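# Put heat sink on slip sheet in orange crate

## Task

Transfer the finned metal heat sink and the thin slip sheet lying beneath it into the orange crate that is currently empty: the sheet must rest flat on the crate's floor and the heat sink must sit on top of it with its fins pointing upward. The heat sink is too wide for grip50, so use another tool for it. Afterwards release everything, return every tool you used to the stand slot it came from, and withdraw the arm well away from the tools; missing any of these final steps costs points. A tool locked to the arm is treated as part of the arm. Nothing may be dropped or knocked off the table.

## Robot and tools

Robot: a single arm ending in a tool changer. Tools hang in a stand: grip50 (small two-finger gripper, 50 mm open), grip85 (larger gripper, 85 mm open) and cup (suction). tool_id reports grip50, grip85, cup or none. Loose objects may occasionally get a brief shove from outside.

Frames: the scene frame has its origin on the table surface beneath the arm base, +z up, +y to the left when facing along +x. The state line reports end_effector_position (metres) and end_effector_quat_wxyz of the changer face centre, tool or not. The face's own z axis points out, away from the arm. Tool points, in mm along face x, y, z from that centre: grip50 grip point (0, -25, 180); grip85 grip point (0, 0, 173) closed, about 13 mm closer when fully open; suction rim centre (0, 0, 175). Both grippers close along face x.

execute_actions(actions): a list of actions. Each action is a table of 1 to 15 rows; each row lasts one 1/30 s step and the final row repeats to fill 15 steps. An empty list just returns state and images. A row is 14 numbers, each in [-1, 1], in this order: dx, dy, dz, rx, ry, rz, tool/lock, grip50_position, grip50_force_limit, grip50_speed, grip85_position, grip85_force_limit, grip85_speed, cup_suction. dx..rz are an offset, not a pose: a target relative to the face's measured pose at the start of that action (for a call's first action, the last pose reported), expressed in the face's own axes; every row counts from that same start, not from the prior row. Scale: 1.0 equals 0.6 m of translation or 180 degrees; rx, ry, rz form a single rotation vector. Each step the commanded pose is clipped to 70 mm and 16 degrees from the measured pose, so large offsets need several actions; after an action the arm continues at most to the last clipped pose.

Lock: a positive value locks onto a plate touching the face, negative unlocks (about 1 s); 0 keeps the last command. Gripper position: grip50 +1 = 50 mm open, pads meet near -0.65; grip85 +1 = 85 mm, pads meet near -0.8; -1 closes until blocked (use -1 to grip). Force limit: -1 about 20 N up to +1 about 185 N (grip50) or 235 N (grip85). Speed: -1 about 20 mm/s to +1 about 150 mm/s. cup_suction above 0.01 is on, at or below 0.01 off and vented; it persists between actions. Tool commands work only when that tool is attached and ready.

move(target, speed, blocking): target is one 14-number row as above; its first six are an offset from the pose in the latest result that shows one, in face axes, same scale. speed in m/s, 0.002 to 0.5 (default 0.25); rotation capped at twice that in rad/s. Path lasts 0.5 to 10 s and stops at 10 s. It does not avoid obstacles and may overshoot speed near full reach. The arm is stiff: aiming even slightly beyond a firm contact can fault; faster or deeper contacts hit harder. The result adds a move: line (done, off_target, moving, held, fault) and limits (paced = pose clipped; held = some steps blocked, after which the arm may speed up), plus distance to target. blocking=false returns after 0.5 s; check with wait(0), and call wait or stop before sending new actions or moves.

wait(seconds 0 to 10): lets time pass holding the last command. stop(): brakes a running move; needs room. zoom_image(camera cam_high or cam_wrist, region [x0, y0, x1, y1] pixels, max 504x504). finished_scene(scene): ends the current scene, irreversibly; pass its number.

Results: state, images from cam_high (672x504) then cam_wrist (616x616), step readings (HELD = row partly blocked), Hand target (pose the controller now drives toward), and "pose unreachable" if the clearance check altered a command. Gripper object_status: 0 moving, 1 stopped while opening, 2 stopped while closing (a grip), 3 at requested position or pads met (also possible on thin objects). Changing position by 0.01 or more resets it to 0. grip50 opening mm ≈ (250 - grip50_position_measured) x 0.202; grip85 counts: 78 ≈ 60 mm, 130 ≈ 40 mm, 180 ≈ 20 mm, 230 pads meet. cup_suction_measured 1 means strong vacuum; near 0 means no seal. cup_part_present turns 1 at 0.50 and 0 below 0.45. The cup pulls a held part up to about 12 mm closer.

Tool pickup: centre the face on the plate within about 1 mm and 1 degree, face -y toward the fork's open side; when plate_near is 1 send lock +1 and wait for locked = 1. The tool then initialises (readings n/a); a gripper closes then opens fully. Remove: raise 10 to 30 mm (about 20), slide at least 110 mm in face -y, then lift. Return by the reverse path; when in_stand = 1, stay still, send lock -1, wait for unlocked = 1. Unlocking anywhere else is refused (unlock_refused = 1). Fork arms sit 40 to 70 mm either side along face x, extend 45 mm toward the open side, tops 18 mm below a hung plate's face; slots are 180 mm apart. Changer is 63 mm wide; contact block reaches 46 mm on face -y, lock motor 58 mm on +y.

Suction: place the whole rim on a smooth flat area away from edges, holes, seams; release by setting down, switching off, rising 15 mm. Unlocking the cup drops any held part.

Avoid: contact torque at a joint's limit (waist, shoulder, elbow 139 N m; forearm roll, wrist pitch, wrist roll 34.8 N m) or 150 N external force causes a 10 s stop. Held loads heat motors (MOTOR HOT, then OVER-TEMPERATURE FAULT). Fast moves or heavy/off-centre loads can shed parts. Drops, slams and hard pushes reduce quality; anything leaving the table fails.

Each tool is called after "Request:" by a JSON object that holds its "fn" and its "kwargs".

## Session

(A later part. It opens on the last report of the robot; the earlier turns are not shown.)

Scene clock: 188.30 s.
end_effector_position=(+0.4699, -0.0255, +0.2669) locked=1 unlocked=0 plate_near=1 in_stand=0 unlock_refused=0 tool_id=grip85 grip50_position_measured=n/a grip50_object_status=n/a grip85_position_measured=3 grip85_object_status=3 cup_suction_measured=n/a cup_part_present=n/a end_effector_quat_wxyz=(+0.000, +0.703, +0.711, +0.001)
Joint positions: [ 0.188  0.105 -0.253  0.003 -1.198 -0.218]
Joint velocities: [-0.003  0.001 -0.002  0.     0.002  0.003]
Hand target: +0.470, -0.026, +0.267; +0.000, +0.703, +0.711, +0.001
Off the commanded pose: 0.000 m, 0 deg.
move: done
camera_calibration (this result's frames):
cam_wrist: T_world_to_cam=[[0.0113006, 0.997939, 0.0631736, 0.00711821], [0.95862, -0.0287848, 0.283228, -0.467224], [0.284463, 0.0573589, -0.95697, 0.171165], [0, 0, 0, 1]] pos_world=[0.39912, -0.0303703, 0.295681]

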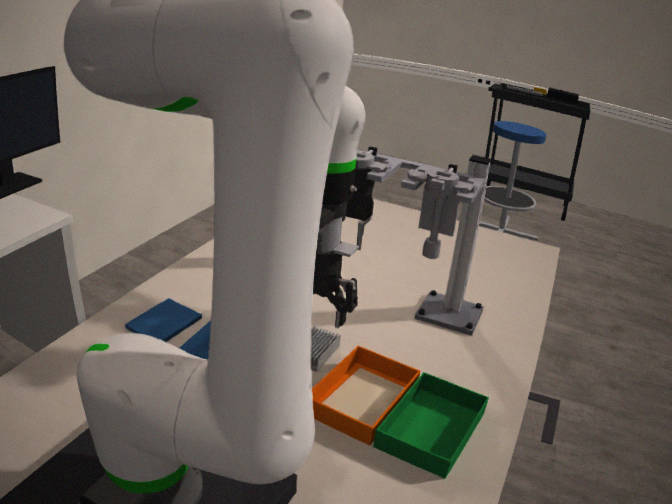

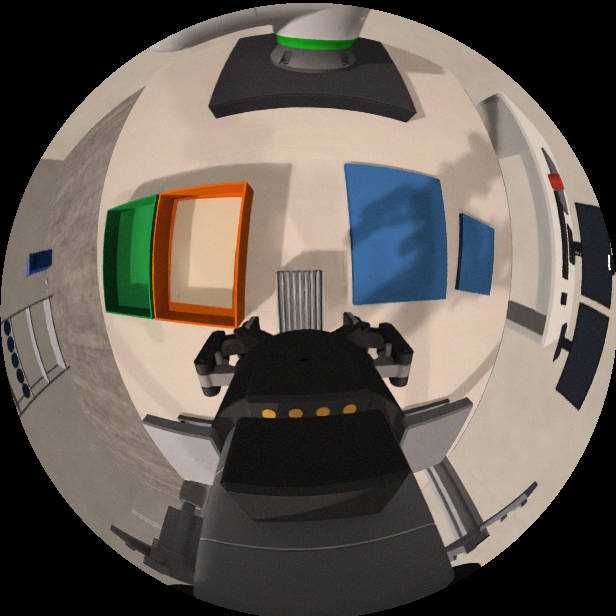

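Request:
{"fn": "move", "kwargs": {"target": [0,0,0.114,0,0,0,0,1,0,0,0.7,0,0,0], "speed": 0.08}}

Request:
{"fn": "move", "kwargs": {"target": [0,0,0,0,0,0,0,1,0,0,-1,-0.5,-0.5,0]}}

Request:
{"fn": "move", "kwargs": {"target": [0,0,-0.12,0,0,0,0,1,0,0,-1,-0.5,-0.5,0], "speed": 0.1}}

Request:
{"fn": "move", "kwargs": {"target": [-0.2325,-0.138,0,0,0,0.032,0,1,0,0,-1,-0.5,-0.5,0], "speed": 0.15}}

Scene clock: 197.83 s.
end_effector_position=(+0.4699, -0.0255, +0.1986) locked=1 unlocked=0 plate_near=1 in_stand=0 unlock_refused=0 tool_id=grip85 grip50_position_measured=n/a grip50_object_status=n/a grip85_position_measured=41 grip85_object_status=3 cup_suction_measured=n/a cup_part_present=n/a end_effector_quat_wxyz=(+0.000, +0.703, +0.711, +0.001)
Joint positions: [ 0.188  0.182 -0.341  0.003 -1.034 -0.218]
Joint velocities: [0.001 0.001 0.    0.001 0.003 0.   ]
Hand target: +0.470, -0.026, +0.199; +0.000, +0.703, +0.711, +0.001
Off the commanded pose: 0.000 m, 0 deg.
move: done
camera_calibration (this result's frames):
cam_wrist: T_world_to_cam=[[0.0113821, 0.997942, 0.0631111, 0.0114686], [0.95861, -0.028847, 0.283257, -0.447934], [0.284494, 0.0572749, -0.956965, 0.105783], [0, 0, 0, 1]] pos_world=[0.399169, -0.0304252, 0.227387]

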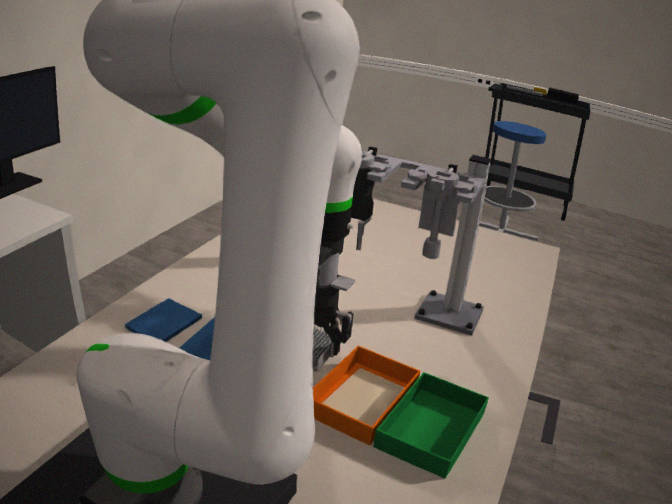

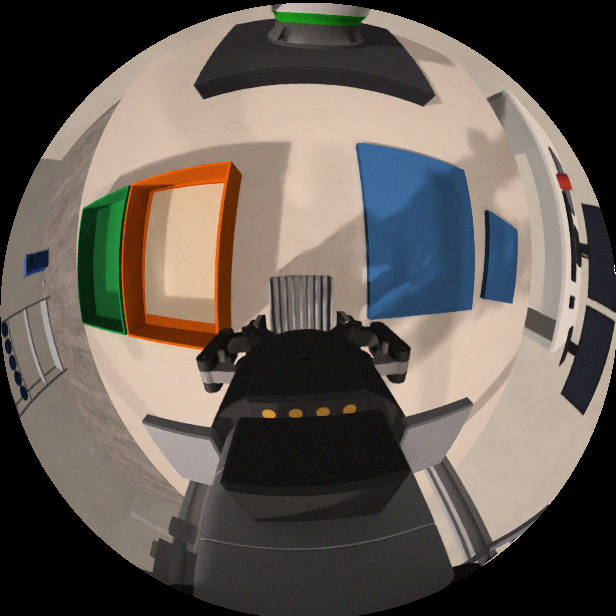

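Scene clock: 198.43 s.
end_effector_position=(+0.4699, -0.0255, +0.1986) locked=1 unlocked=0 plate_near=1 in_stand=0 unlock_refused=0 tool_id=grip85 grip50_position_measured=n/a grip50_object_status=n/a grip85_position_measured=80 grip85_object_status=2 cup_suction_measured=n/a cup_part_present=n/a end_effector_quat_wxyz=(+0.000, +0.703, +0.711, +0.001)
Joint positions: [ 0.188  0.182 -0.341  0.003 -1.034 -0.218]
Joint velocities: [ 0.001 -0.001 -0.002  0.    -0.001 -0.001]
Hand target: +0.470, -0.026, +0.199; +0.000, +0.703, +0.711, +0.001
Off the commanded pose: 0.000 m, 0 deg.
move: done
camera_calibration (this result's frames):
cam_wrist: T_world_to_cam=[[0.0113625, 0.997947, 0.0630241, 0.0115133], [0.958622, -0.0288013, 0.283222, -0.447927], [0.284456, 0.0571981, -0.956981, 0.105789], [0, 0, 0, 1]] pos_world=[0.399169, -0.0304415, 0.227375]

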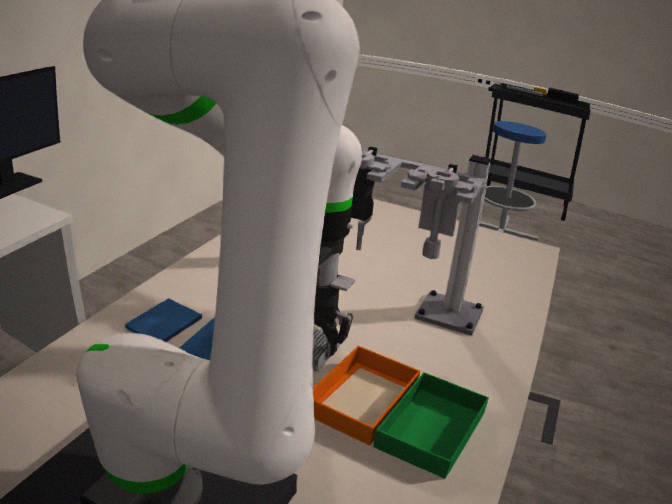

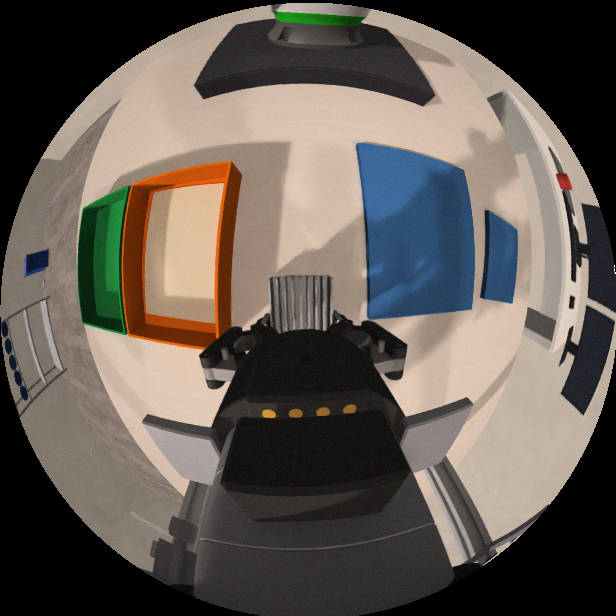

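Scene clock: 199.53 s.
end_effector_position=(+0.4698, -0.0255, +0.2705) locked=1 unlocked=0 plate_near=1 in_stand=0 unlock_refused=0 tool_id=grip85 grip50_position_measured=n/a grip50_object_status=n/a grip85_position_measured=80 grip85_object_status=2 cup_suction_measured=n/a cup_part_present=n/a end_effector_quat_wxyz=(+0.000, +0.703, +0.711, +0.001)
Joint positions: [ 0.188  0.102 -0.248  0.003 -1.206 -0.218]
Joint velocities: [-0.001 -0.002  0.003 -0.001 -0.003 -0.002]
Hand target: +0.470, -0.025, +0.271; +0.000, +0.703, +0.711, +0.001
Off the commanded pose: 0.000 m, 0 deg.
move: done
camera_calibration (this result's frames):
cam_wrist: T_world_to_cam=[[0.011391, 0.997944, 0.06307, 0.00689202], [0.958627, -0.0288404, 0.283199, -0.468225], [0.284436, 0.0572347, -0.956985, 0.174597], [0, 0, 0, 1]] pos_world=[0.399113, -0.0303746, 0.299253]

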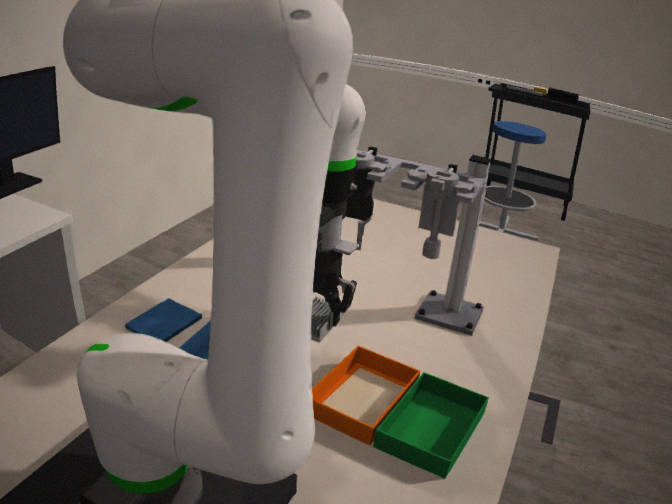

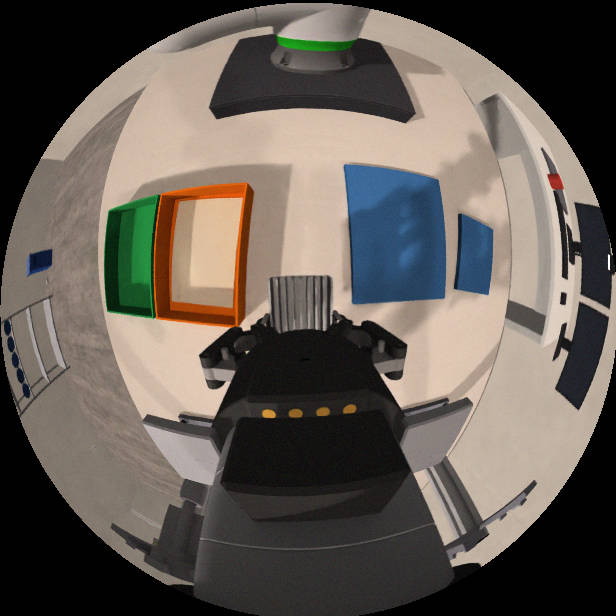

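Scene clock: 201.07 s.
end_effector_position=(+0.3888, -0.1659, +0.2705) locked=1 unlocked=0 plate_near=1 in_stand=0 unlock_refused=0 tool_id=grip85 grip50_position_measured=n/a grip50_object_status=n/a grip85_position_measured=80 grip85_object_status=2 cup_suction_measured=n/a cup_part_present=n/a end_effector_quat_wxyz=(+0.000, +0.738, +0.675, +0.001)
Joint positions: [-0.133 -0.016 -0.373 -0.002 -1.2    0.004]
Joint velocities: [-0.004 -0.    -0.    -0.    -0.     0.002]
Hand target: +0.389, -0.166, +0.271; +0.000, +0.738, +0.675, +0.001
Off the commanded pose: 0.000 m, 0 deg.
move: done
camera_calibration (this result's frames):
cam_wrist: T_world_to_cam=[[0.111427, 0.991766, 0.063116, 0.108013], [0.950848, -0.124864, 0.283368, -0.407557], [0.288916, 0.0284387, -0.956932, 0.199108], [0, 0, 0, 1]] pos_world=[0.317964, -0.163675, 0.299204]

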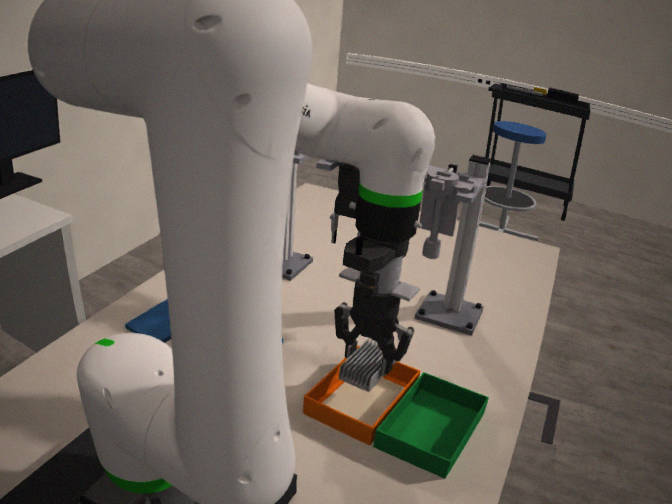

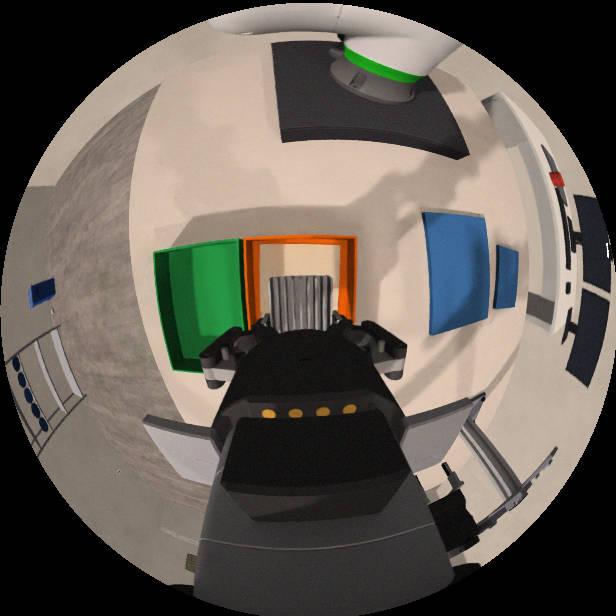

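Request:
{"fn": "move", "kwargs": {"target": [0,0,0.1105,0,0,0,0,1,0,0,-1,-0.5,-0.5,0], "speed": 0.04}}

Request:
{"fn": "move", "kwargs": {"target": [0,0,0,0,0,0,0,1,0,0,0.58,-0.5,-0.5,0]}}

Request:
{"fn": "move", "kwargs": {"target": [0,0,-0.09,0,0,0,0,1,0,0,0.58,-0.5,-0.5,0], "speed": 0.1}}

Request:
{"fn": "move", "kwargs": {"target": [0.591,0.16,-0.2045,0,0,-0.032,0,1,0,0,1,0,0,0]}}

Scene clock: 211.53 s.
end_effector_position=(+0.3889, -0.1659, +0.2043) locked=1 unlocked=0 plate_near=1 in_stand=0 unlock_refused=0 tool_id=grip85 grip50_position_measured=n/a grip50_object_status=n/a grip85_position_measured=80 grip85_object_status=2 cup_suction_measured=n/a cup_part_present=n/a end_effector_quat_wxyz=(+0.000, +0.738, +0.675, +0.001)
Joint positions: [-0.133  0.062 -0.463 -0.002 -1.031  0.004]
Joint velocities: [-0.002  0.001 -0.001 -0.     0.003 -0.002]
Hand target: +0.389, -0.166, +0.204; +0.000, +0.738, +0.675, +0.001
Off the commanded pose: 0.000 m, 0 deg.
move: done
camera_calibration (this result's frames):
cam_wrist: T_world_to_cam=[[0.111446, 0.991765, 0.0630998, 0.112228], [0.950844, -0.124877, 0.283375, -0.38884], [0.288921, 0.0284169, -0.956931, 0.135766], [0, 0, 0, 1]] pos_world=[0.317993, -0.163719, 0.233025]

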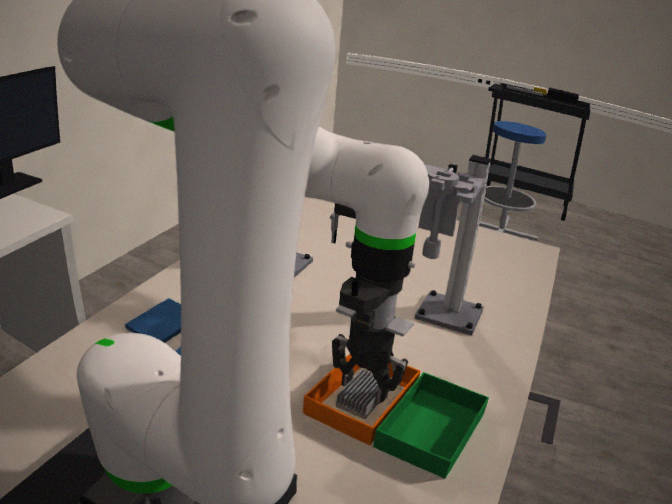

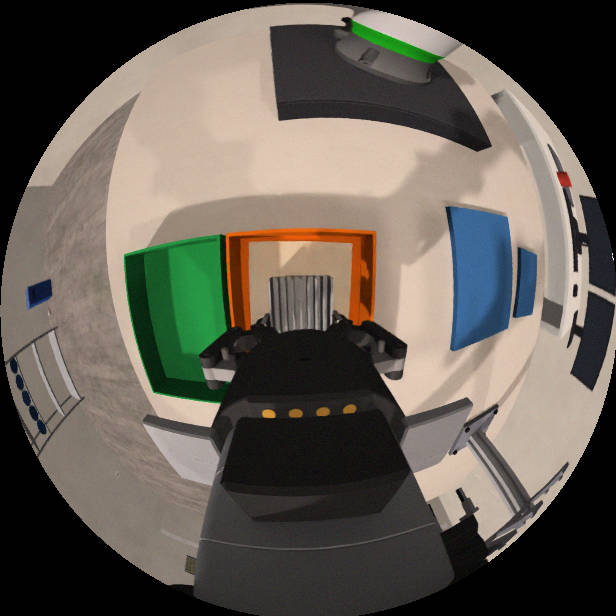

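Scene clock: 212.17 s.
end_effector_position=(+0.3888, -0.1659, +0.2043) locked=1 unlocked=0 plate_near=1 in_stand=0 unlock_refused=0 tool_id=grip85 grip50_position_measured=n/a grip50_object_status=n/a grip85_position_measured=56 grip85_object_status=3 cup_suction_measured=n/a cup_part_present=n/a end_effector_quat_wxyz=(+0.000, +0.738, +0.675, +0.001)
Joint positions: [-0.133  0.062 -0.463 -0.002 -1.031  0.004]
Joint velocities: [ 0.    -0.     0.    -0.     0.001  0.   ]
Hand target: +0.389, -0.166, +0.204; +0.000, +0.738, +0.675, +0.001
Off the commanded pose: 0.000 m, 0 deg.
move: done
camera_calibration (this result's frames):
cam_wrist: T_world_to_cam=[[0.11145, 0.991765, 0.0630982, 0.112229], [0.950866, -0.124879, 0.283302, -0.38881], [0.288848, 0.0284238, -0.956953, 0.135775], [0, 0, 0, 1]] pos_world=[0.31798, -0.163718, 0.232999]

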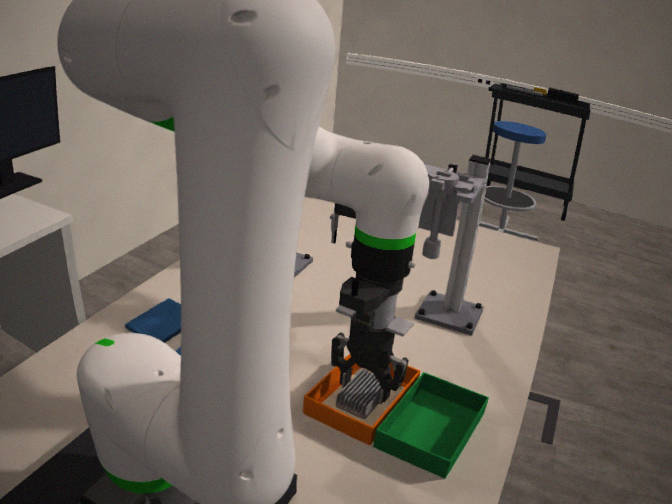

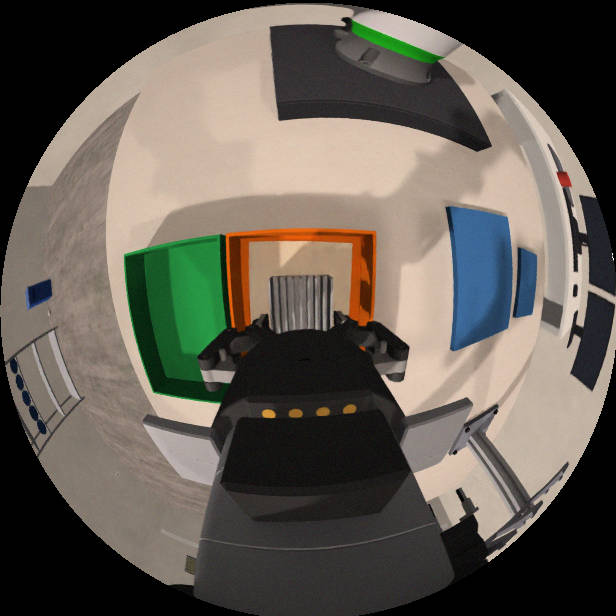

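Scene clock: 213.10 s.
end_effector_position=(+0.3888, -0.1659, +0.2581) locked=1 unlocked=0 plate_near=1 in_stand=0 unlock_refused=0 tool_id=grip85 grip50_position_measured=n/a grip50_object_status=n/a grip85_position_measured=56 grip85_object_status=3 cup_suction_measured=n/a cup_part_present=n/a end_effector_quat_wxyz=(+0.000, +0.738, +0.675, +0.001)
Joint positions: [-0.133 -0.004 -0.391 -0.002 -1.169  0.004]
Joint velocities: [-0.    -0.002  0.003 -0.001 -0.005 -0.   ]
Hand target: +0.389, -0.166, +0.258; +0.000, +0.738, +0.675, +0.001
Off the commanded pose: 0.000 m, 0 deg.
move: done
camera_calibration (this result's frames):
cam_wrist: T_world_to_cam=[[0.111356, 0.991775, 0.0631021, 0.108854], [0.950882, -0.124788, 0.283288, -0.404028], [0.288832, 0.0284569, -0.956957, 0.187363], [0, 0, 0, 1]] pos_world=[0.317945, -0.163708, 0.286885]

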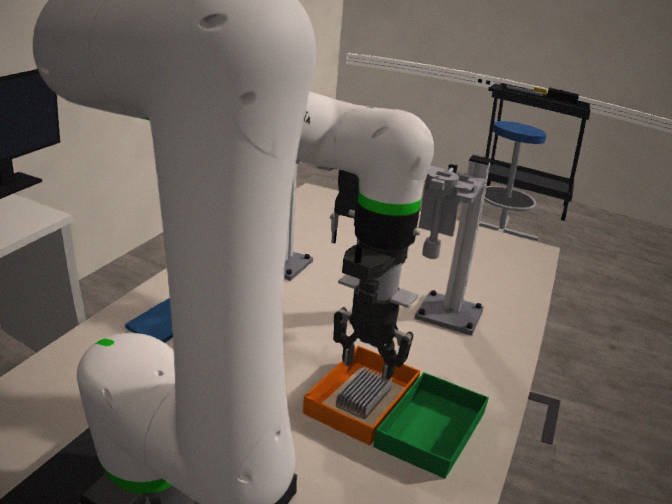

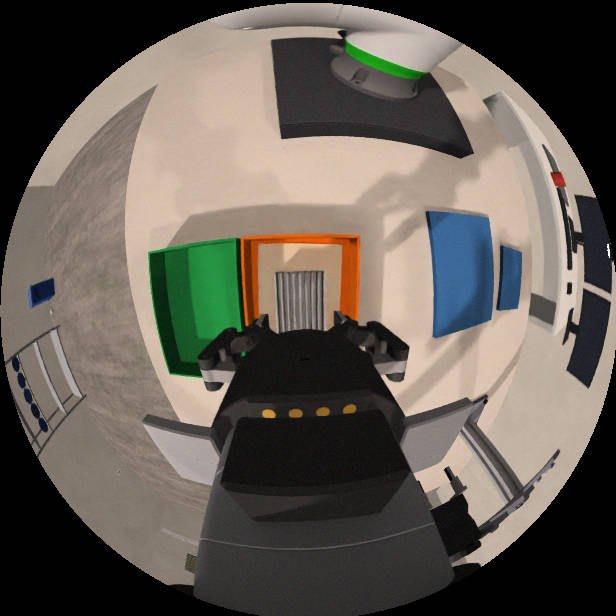

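Scene clock: 215.17 s.
end_effector_position=(+0.5154, +0.1789, +0.3807) locked=1 unlocked=0 plate_near=1 in_stand=0 unlock_refused=0 tool_id=grip85 grip50_position_measured=n/a grip50_object_status=n/a grip85_position_measured=3 grip85_object_status=3 cup_suction_measured=n/a cup_part_present=n/a end_effector_quat_wxyz=(+0.000, +0.703, +0.711, +0.000)
Joint positions: [ 0.542  0.23   0.163  0.007 -1.492 -0.571]
Joint velocities: [ 0.001  0.003  0.004 -0.    -0.002 -0.001]
Hand target: +0.515, +0.179, +0.381; +0.000, +0.703, +0.711, +0.000
Off the commanded pose: 0.001 m, 0 deg.
move: done
camera_calibration (this result's frames):
cam_wrist: T_world_to_cam=[[0.0110059, 0.997945, 0.0631164, -0.204346], [0.958778, -0.0284554, 0.282728, -0.537141], [0.283943, 0.0574029, -0.957121, 0.255659], [0, 0, 0, 1]] pos_world=[0.444656, 0.173966, 0.409459]

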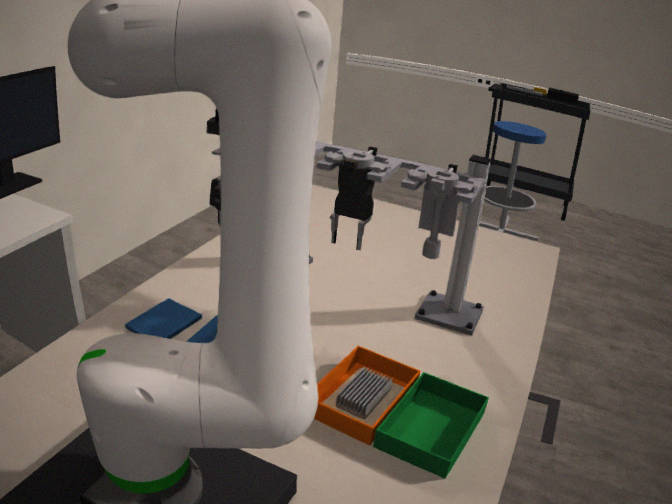

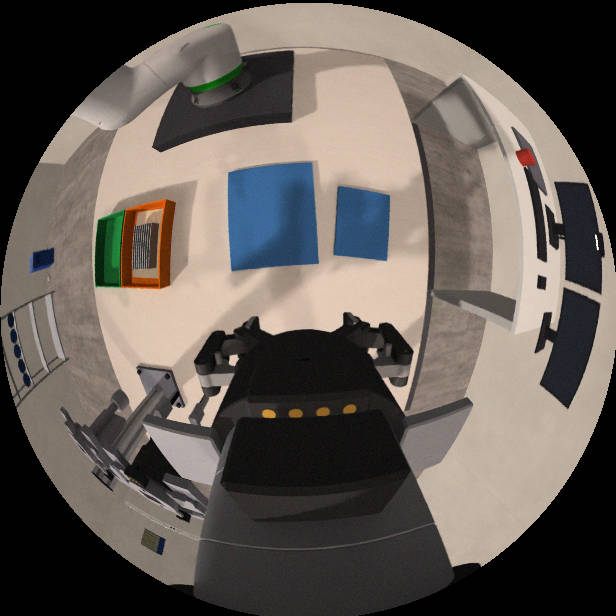

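Request:
{"fn": "move", "kwargs": {"target": [0,0.2503,0,0,0,0,0,1,0,0,1,0,0,0], "speed": 0.2}}

Request:
{"fn": "move", "kwargs": {"target": [0,0,0.0324,0,0,0,0,1,0,0,1,0,0,0], "speed": 0.025}}

Request:
{"fn": "execute_actions", "kwargs": {"actions": [[[0,0,0,0,0,0,-1,1,0,0,1,0,0,0]],[[0,0,0,0,0,0,-1,1,0,0,1,0,0,0]],[[0,0,0,0,0,0,-1,1,0,0,1,0,0,0]]]}}

Request:
{"fn": "move", "kwargs": {"target": [0,0,-0.047,0,0,0,0,1,0,0,1,0,0,0], "speed": 0.06}}

Scene clock: 222.17 s.
end_effector_position=(+0.6655, +0.1808, +0.3808) locked=1 unlocked=0 plate_near=1 in_stand=0 unlock_refused=0 tool_id=grip85 grip50_position_measured=n/a grip50_object_status=n/a grip85_position_measured=3 grip85_object_status=3 cup_suction_measured=n/a cup_part_present=n/a end_effector_quat_wxyz=(+0.000, +0.703, +0.711, +0.001)
Joint positions: [ 0.419  0.631  0.728  0.006 -1.655 -0.447]
Joint velocities: [-0.     0.005  0.009 -0.001 -0.005  0.001]
Hand target: +0.666, +0.181, +0.381; +0.000, +0.703, +0.711, +0.000
Off the commanded pose: 0.000 m, 0 deg.
move: done
camera_calibration (this result's frames):
cam_wrist: T_world_to_cam=[[0.0108217, 0.997944, 0.0631723, -0.207771], [0.958685, -0.0283142, 0.283057, -0.68118], [0.284263, 0.0574991, -0.95702, 0.21279], [0, 0, 0, 1]] pos_world=[0.594797, 0.175821, 0.409582]

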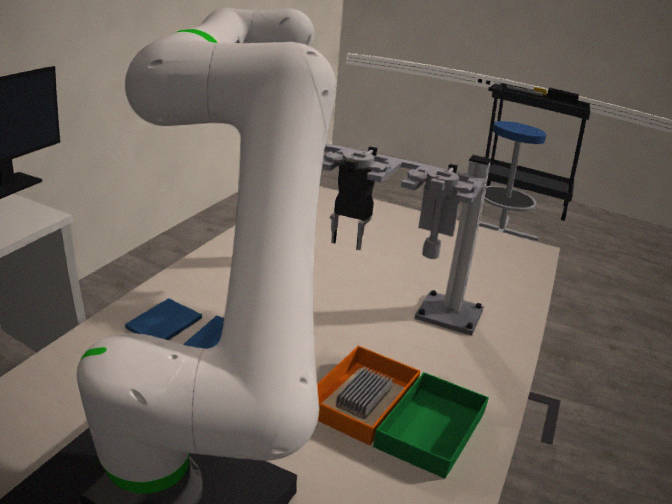

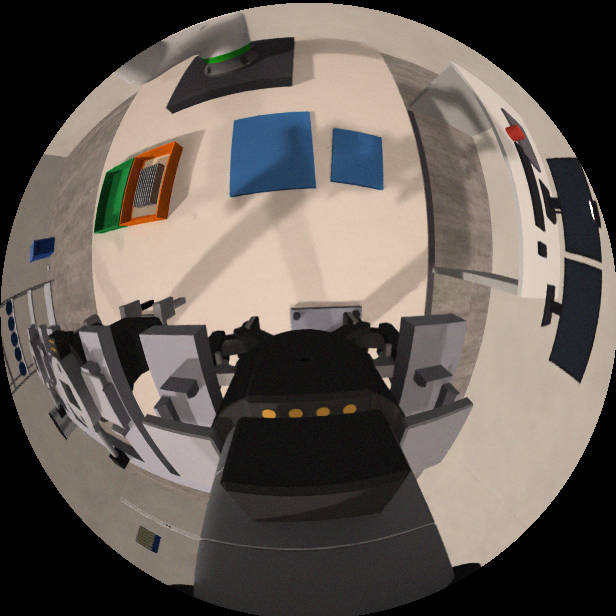

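Scene clock: 223.20 s.
end_effector_position=(+0.6655, +0.1807, +0.3615) locked=1 unlocked=0 plate_near=1 in_stand=1 unlock_refused=0 tool_id=grip85 grip50_position_measured=n/a grip50_object_status=n/a grip85_position_measured=3 grip85_object_status=3 cup_suction_measured=n/a cup_part_present=n/a end_effector_quat_wxyz=(+0.000, +0.703, +0.711, +0.001)
Joint positions: [ 0.419  0.627  0.677  0.006 -1.608 -0.447]
Joint velocities: [-0.001 -0.001 -0.003 -0.     0.004  0.   ]
Hand target: +0.666, +0.181, +0.361; +0.000, +0.703, +0.711, +0.001
Off the commanded pose: 0.000 m, 0 deg.
move: done
camera_calibration (this result's frames):
cam_wrist: T_world_to_cam=[[0.0107316, 0.997942, 0.063223, -0.206497], [0.958679, -0.0282438, 0.283086, -0.67575], [0.284289, 0.0575726, -0.957009, 0.194278], [0, 0, 0, 1]] pos_world=[0.594812, 0.175801, 0.390277]

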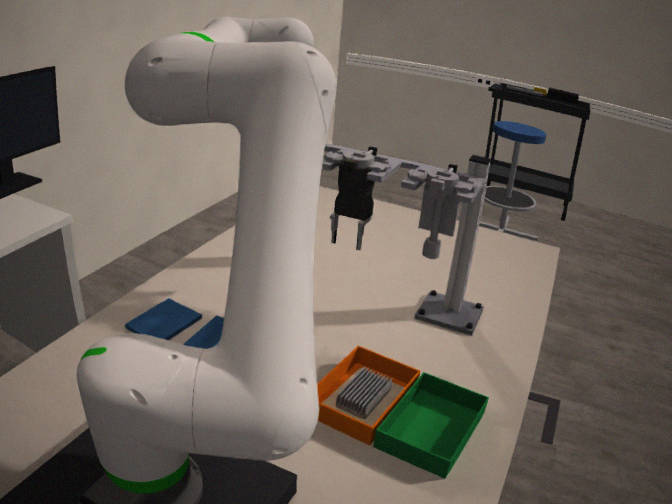

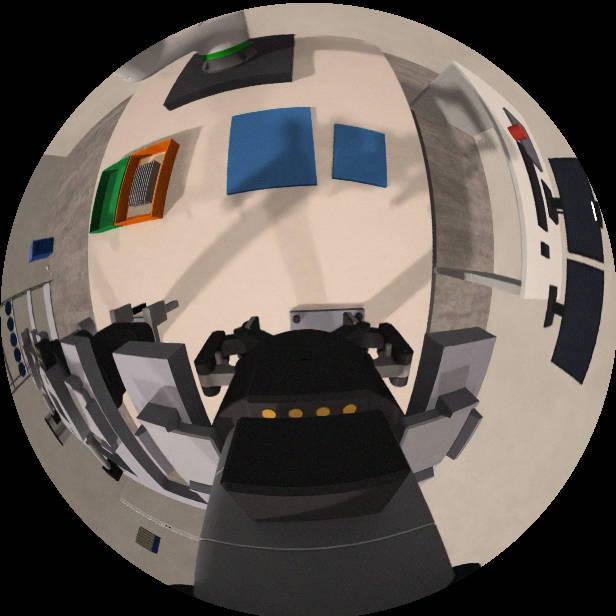

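Scene clock: 224.70 s.
end_effector_position=(+0.6655, +0.1807, +0.3614) locked=0 unlocked=1 plate_near=1 in_stand=1 unlock_refused=0 tool_id=none grip50_position_measured=n/a grip50_object_status=n/a grip85_position_measured=n/a grip85_object_status=n/a cup_suction_measured=n/a cup_part_present=n/a end_effector_quat_wxyz=(+0.000, +0.703, +0.711, +0.001)
Joint positions: [ 0.419  0.627  0.677  0.006 -1.608 -0.447]
Joint velocities: [-0.    -0.     0.001 -0.    -0.001  0.001]
Hand target: +0.666, +0.181, +0.361; +0.000, +0.703, +0.711, +0.001
Off the commanded pose: 0.000 m, 0 deg.
Step readings (end_effector_position; steps 1 to 15: 1st action; 16 to 30: 2nd action; 31 to 45: 3rd action):
0: (+0.6655, +0.1807, +0.3615)
1: (+0.6655, +0.1807, +0.3614)
2: (+0.6655, +0.1807, +0.3614)
4: (+0.6655, +0.1807, +0.3614)
8: (+0.6655, +0.1807, +0.3614)
15: (+0.6655, +0.1807, +0.3614)
16: (+0.6655, +0.1807, +0.3614)
17: (+0.6655, +0.1807, +0.3614)
19: (+0.6655, +0.1807, +0.3614)
23: (+0.6655, +0.1807, +0.3614)
30: (+0.6655, +0.1807, +0.3614)
31: (+0.6655, +0.1807, +0.3614)
32: (+0.6655, +0.1807, +0.3614)
34: (+0.6655, +0.1807, +0.3614)
38: (+0.6655, +0.1807, +0.3614)
45: end_effector_position above
camera_calibration (this result's frames):
cam_wrist: T_world_to_cam=[[0.0107447, 0.997945, 0.0631668, -0.206467], [0.958726, -0.0282309, 0.282928, -0.675673], [0.28413, 0.0575197, -0.957059, 0.194346], [0, 0, 0, 1]] pos_world=[0.594784, 0.17579, 0.390209]

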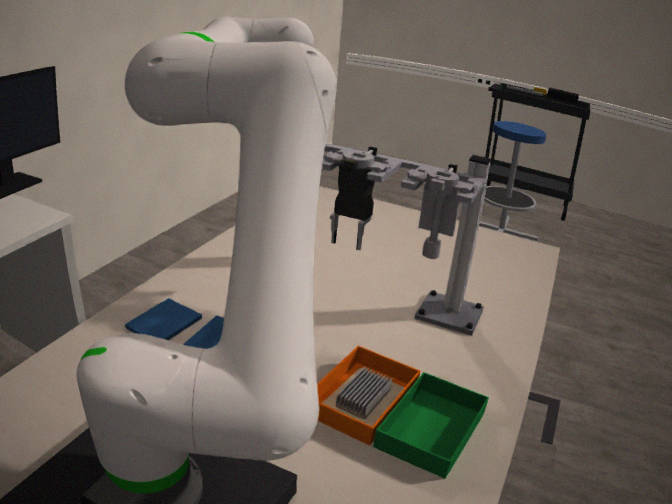

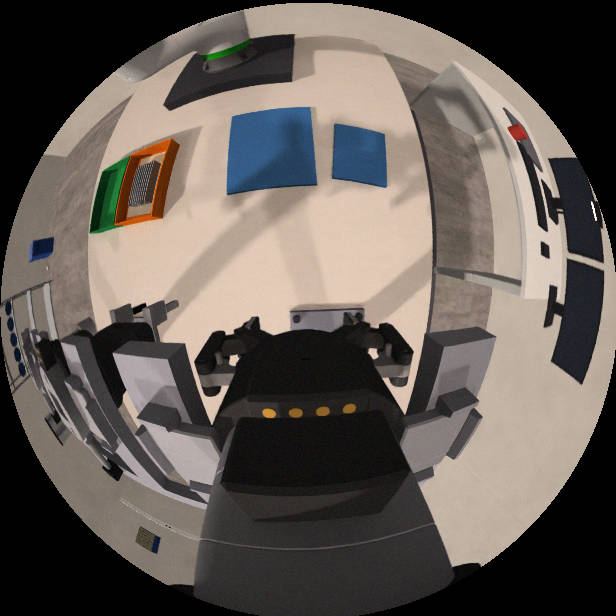

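Scene clock: 225.50 s.
end_effector_position=(+0.6655, +0.1807, +0.3896) locked=0 unlocked=1 plate_near=0 in_stand=0 unlock_refused=0 tool_id=none grip50_position_measured=n/a grip50_object_status=n/a grip85_position_measured=n/a grip85_object_status=n/a cup_suction_measured=n/a cup_part_present=n/a end_effector_quat_wxyz=(+0.000, +0.703, +0.711, +0.000)
Joint positions: [ 0.419  0.634  0.753  0.006 -1.677 -0.447]
Joint velocities: [ 0.     0.     0.003  0.    -0.005 -0.001]
Hand target: +0.665, +0.181, +0.390; +0.000, +0.703, +0.711, +0.001
Off the commanded pose: 0.000 m, 0 deg.
move: done
camera_calibration (this result's frames):
cam_wrist: T_world_to_cam=[[0.0108561, 0.997952, 0.0630376, -0.208273], [0.958698, -0.0283062, 0.283014, -0.683614], [0.284218, 0.0573616, -0.957042, 0.221217], [0, 0, 0, 1]] pos_world=[0.594767, 0.175806, 0.418316]

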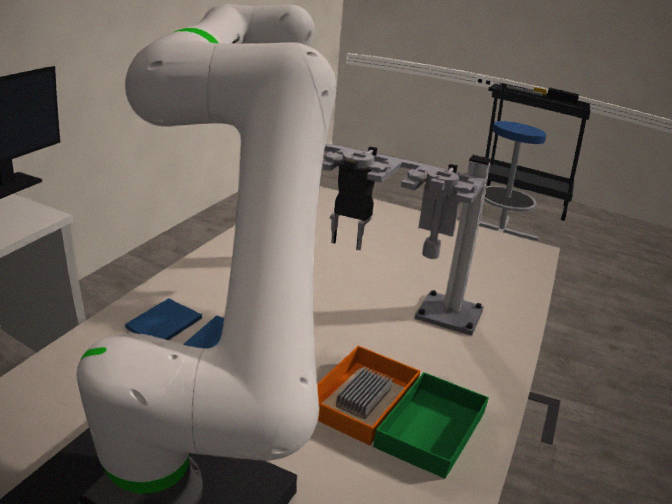

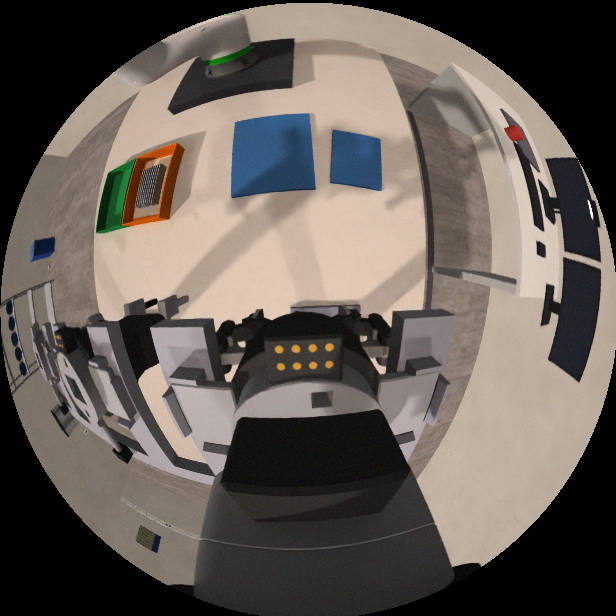

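Request:
{"fn": "move", "kwargs": {"target": [0,-0.42,-0.12,0,0,0,0,1,0,0,1,0,0,0]}}

Request:
{"fn": "finished_scene", "kwargs": {"scene": 2}}

Scene clock: 229.50 s.
end_effector_position=(+0.4135, +0.1777, +0.4612) locked=0 unlocked=1 plate_near=0 in_stand=0 unlock_refused=0 tool_id=none grip50_position_measured=n/a grip50_object_status=n/a grip85_position_measured=n/a grip85_object_status=n/a cup_suction_measured=n/a cup_part_present=n/a end_effector_quat_wxyz=(+0.000, +0.703, +0.711, +0.000)
Joint positions: [ 0.671 -0.014  0.079  0.009 -1.652 -0.699]
Joint velocities: [ 0.001 -0.005 -0.     0.001 -0.001 -0.004]
Hand target: +0.413, +0.178, +0.461; +0.000, +0.703, +0.711, +0.000
Off the commanded pose: 0.000 m, 0 deg.
move: done
camera_calibration (this result's frames):
cam_wrist: T_world_to_cam=[[0.010898, 0.997956, 0.0629661, -0.206967], [0.958789, -0.0283076, 0.282706, -0.462254], [0.283911, 0.0572903, -0.957138, 0.361808], [0, 0, 0, 1]] pos_world=[0.342738, 0.17273, 0.490014]

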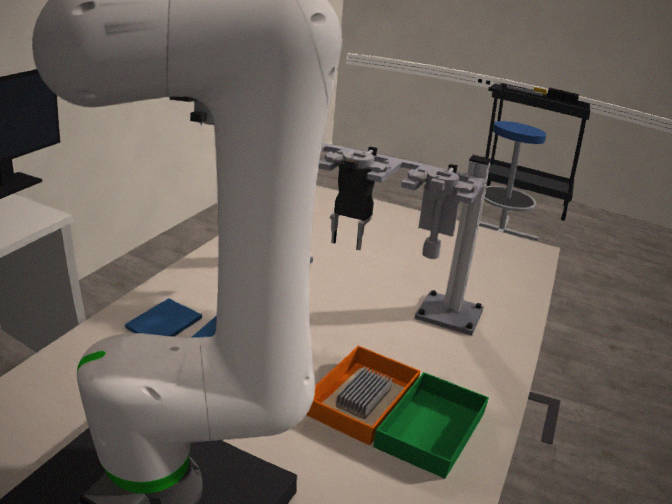

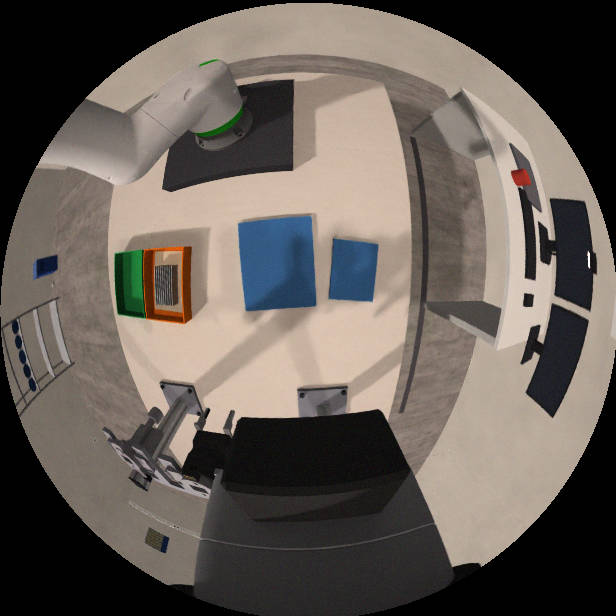

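The scene is finished: the task was done.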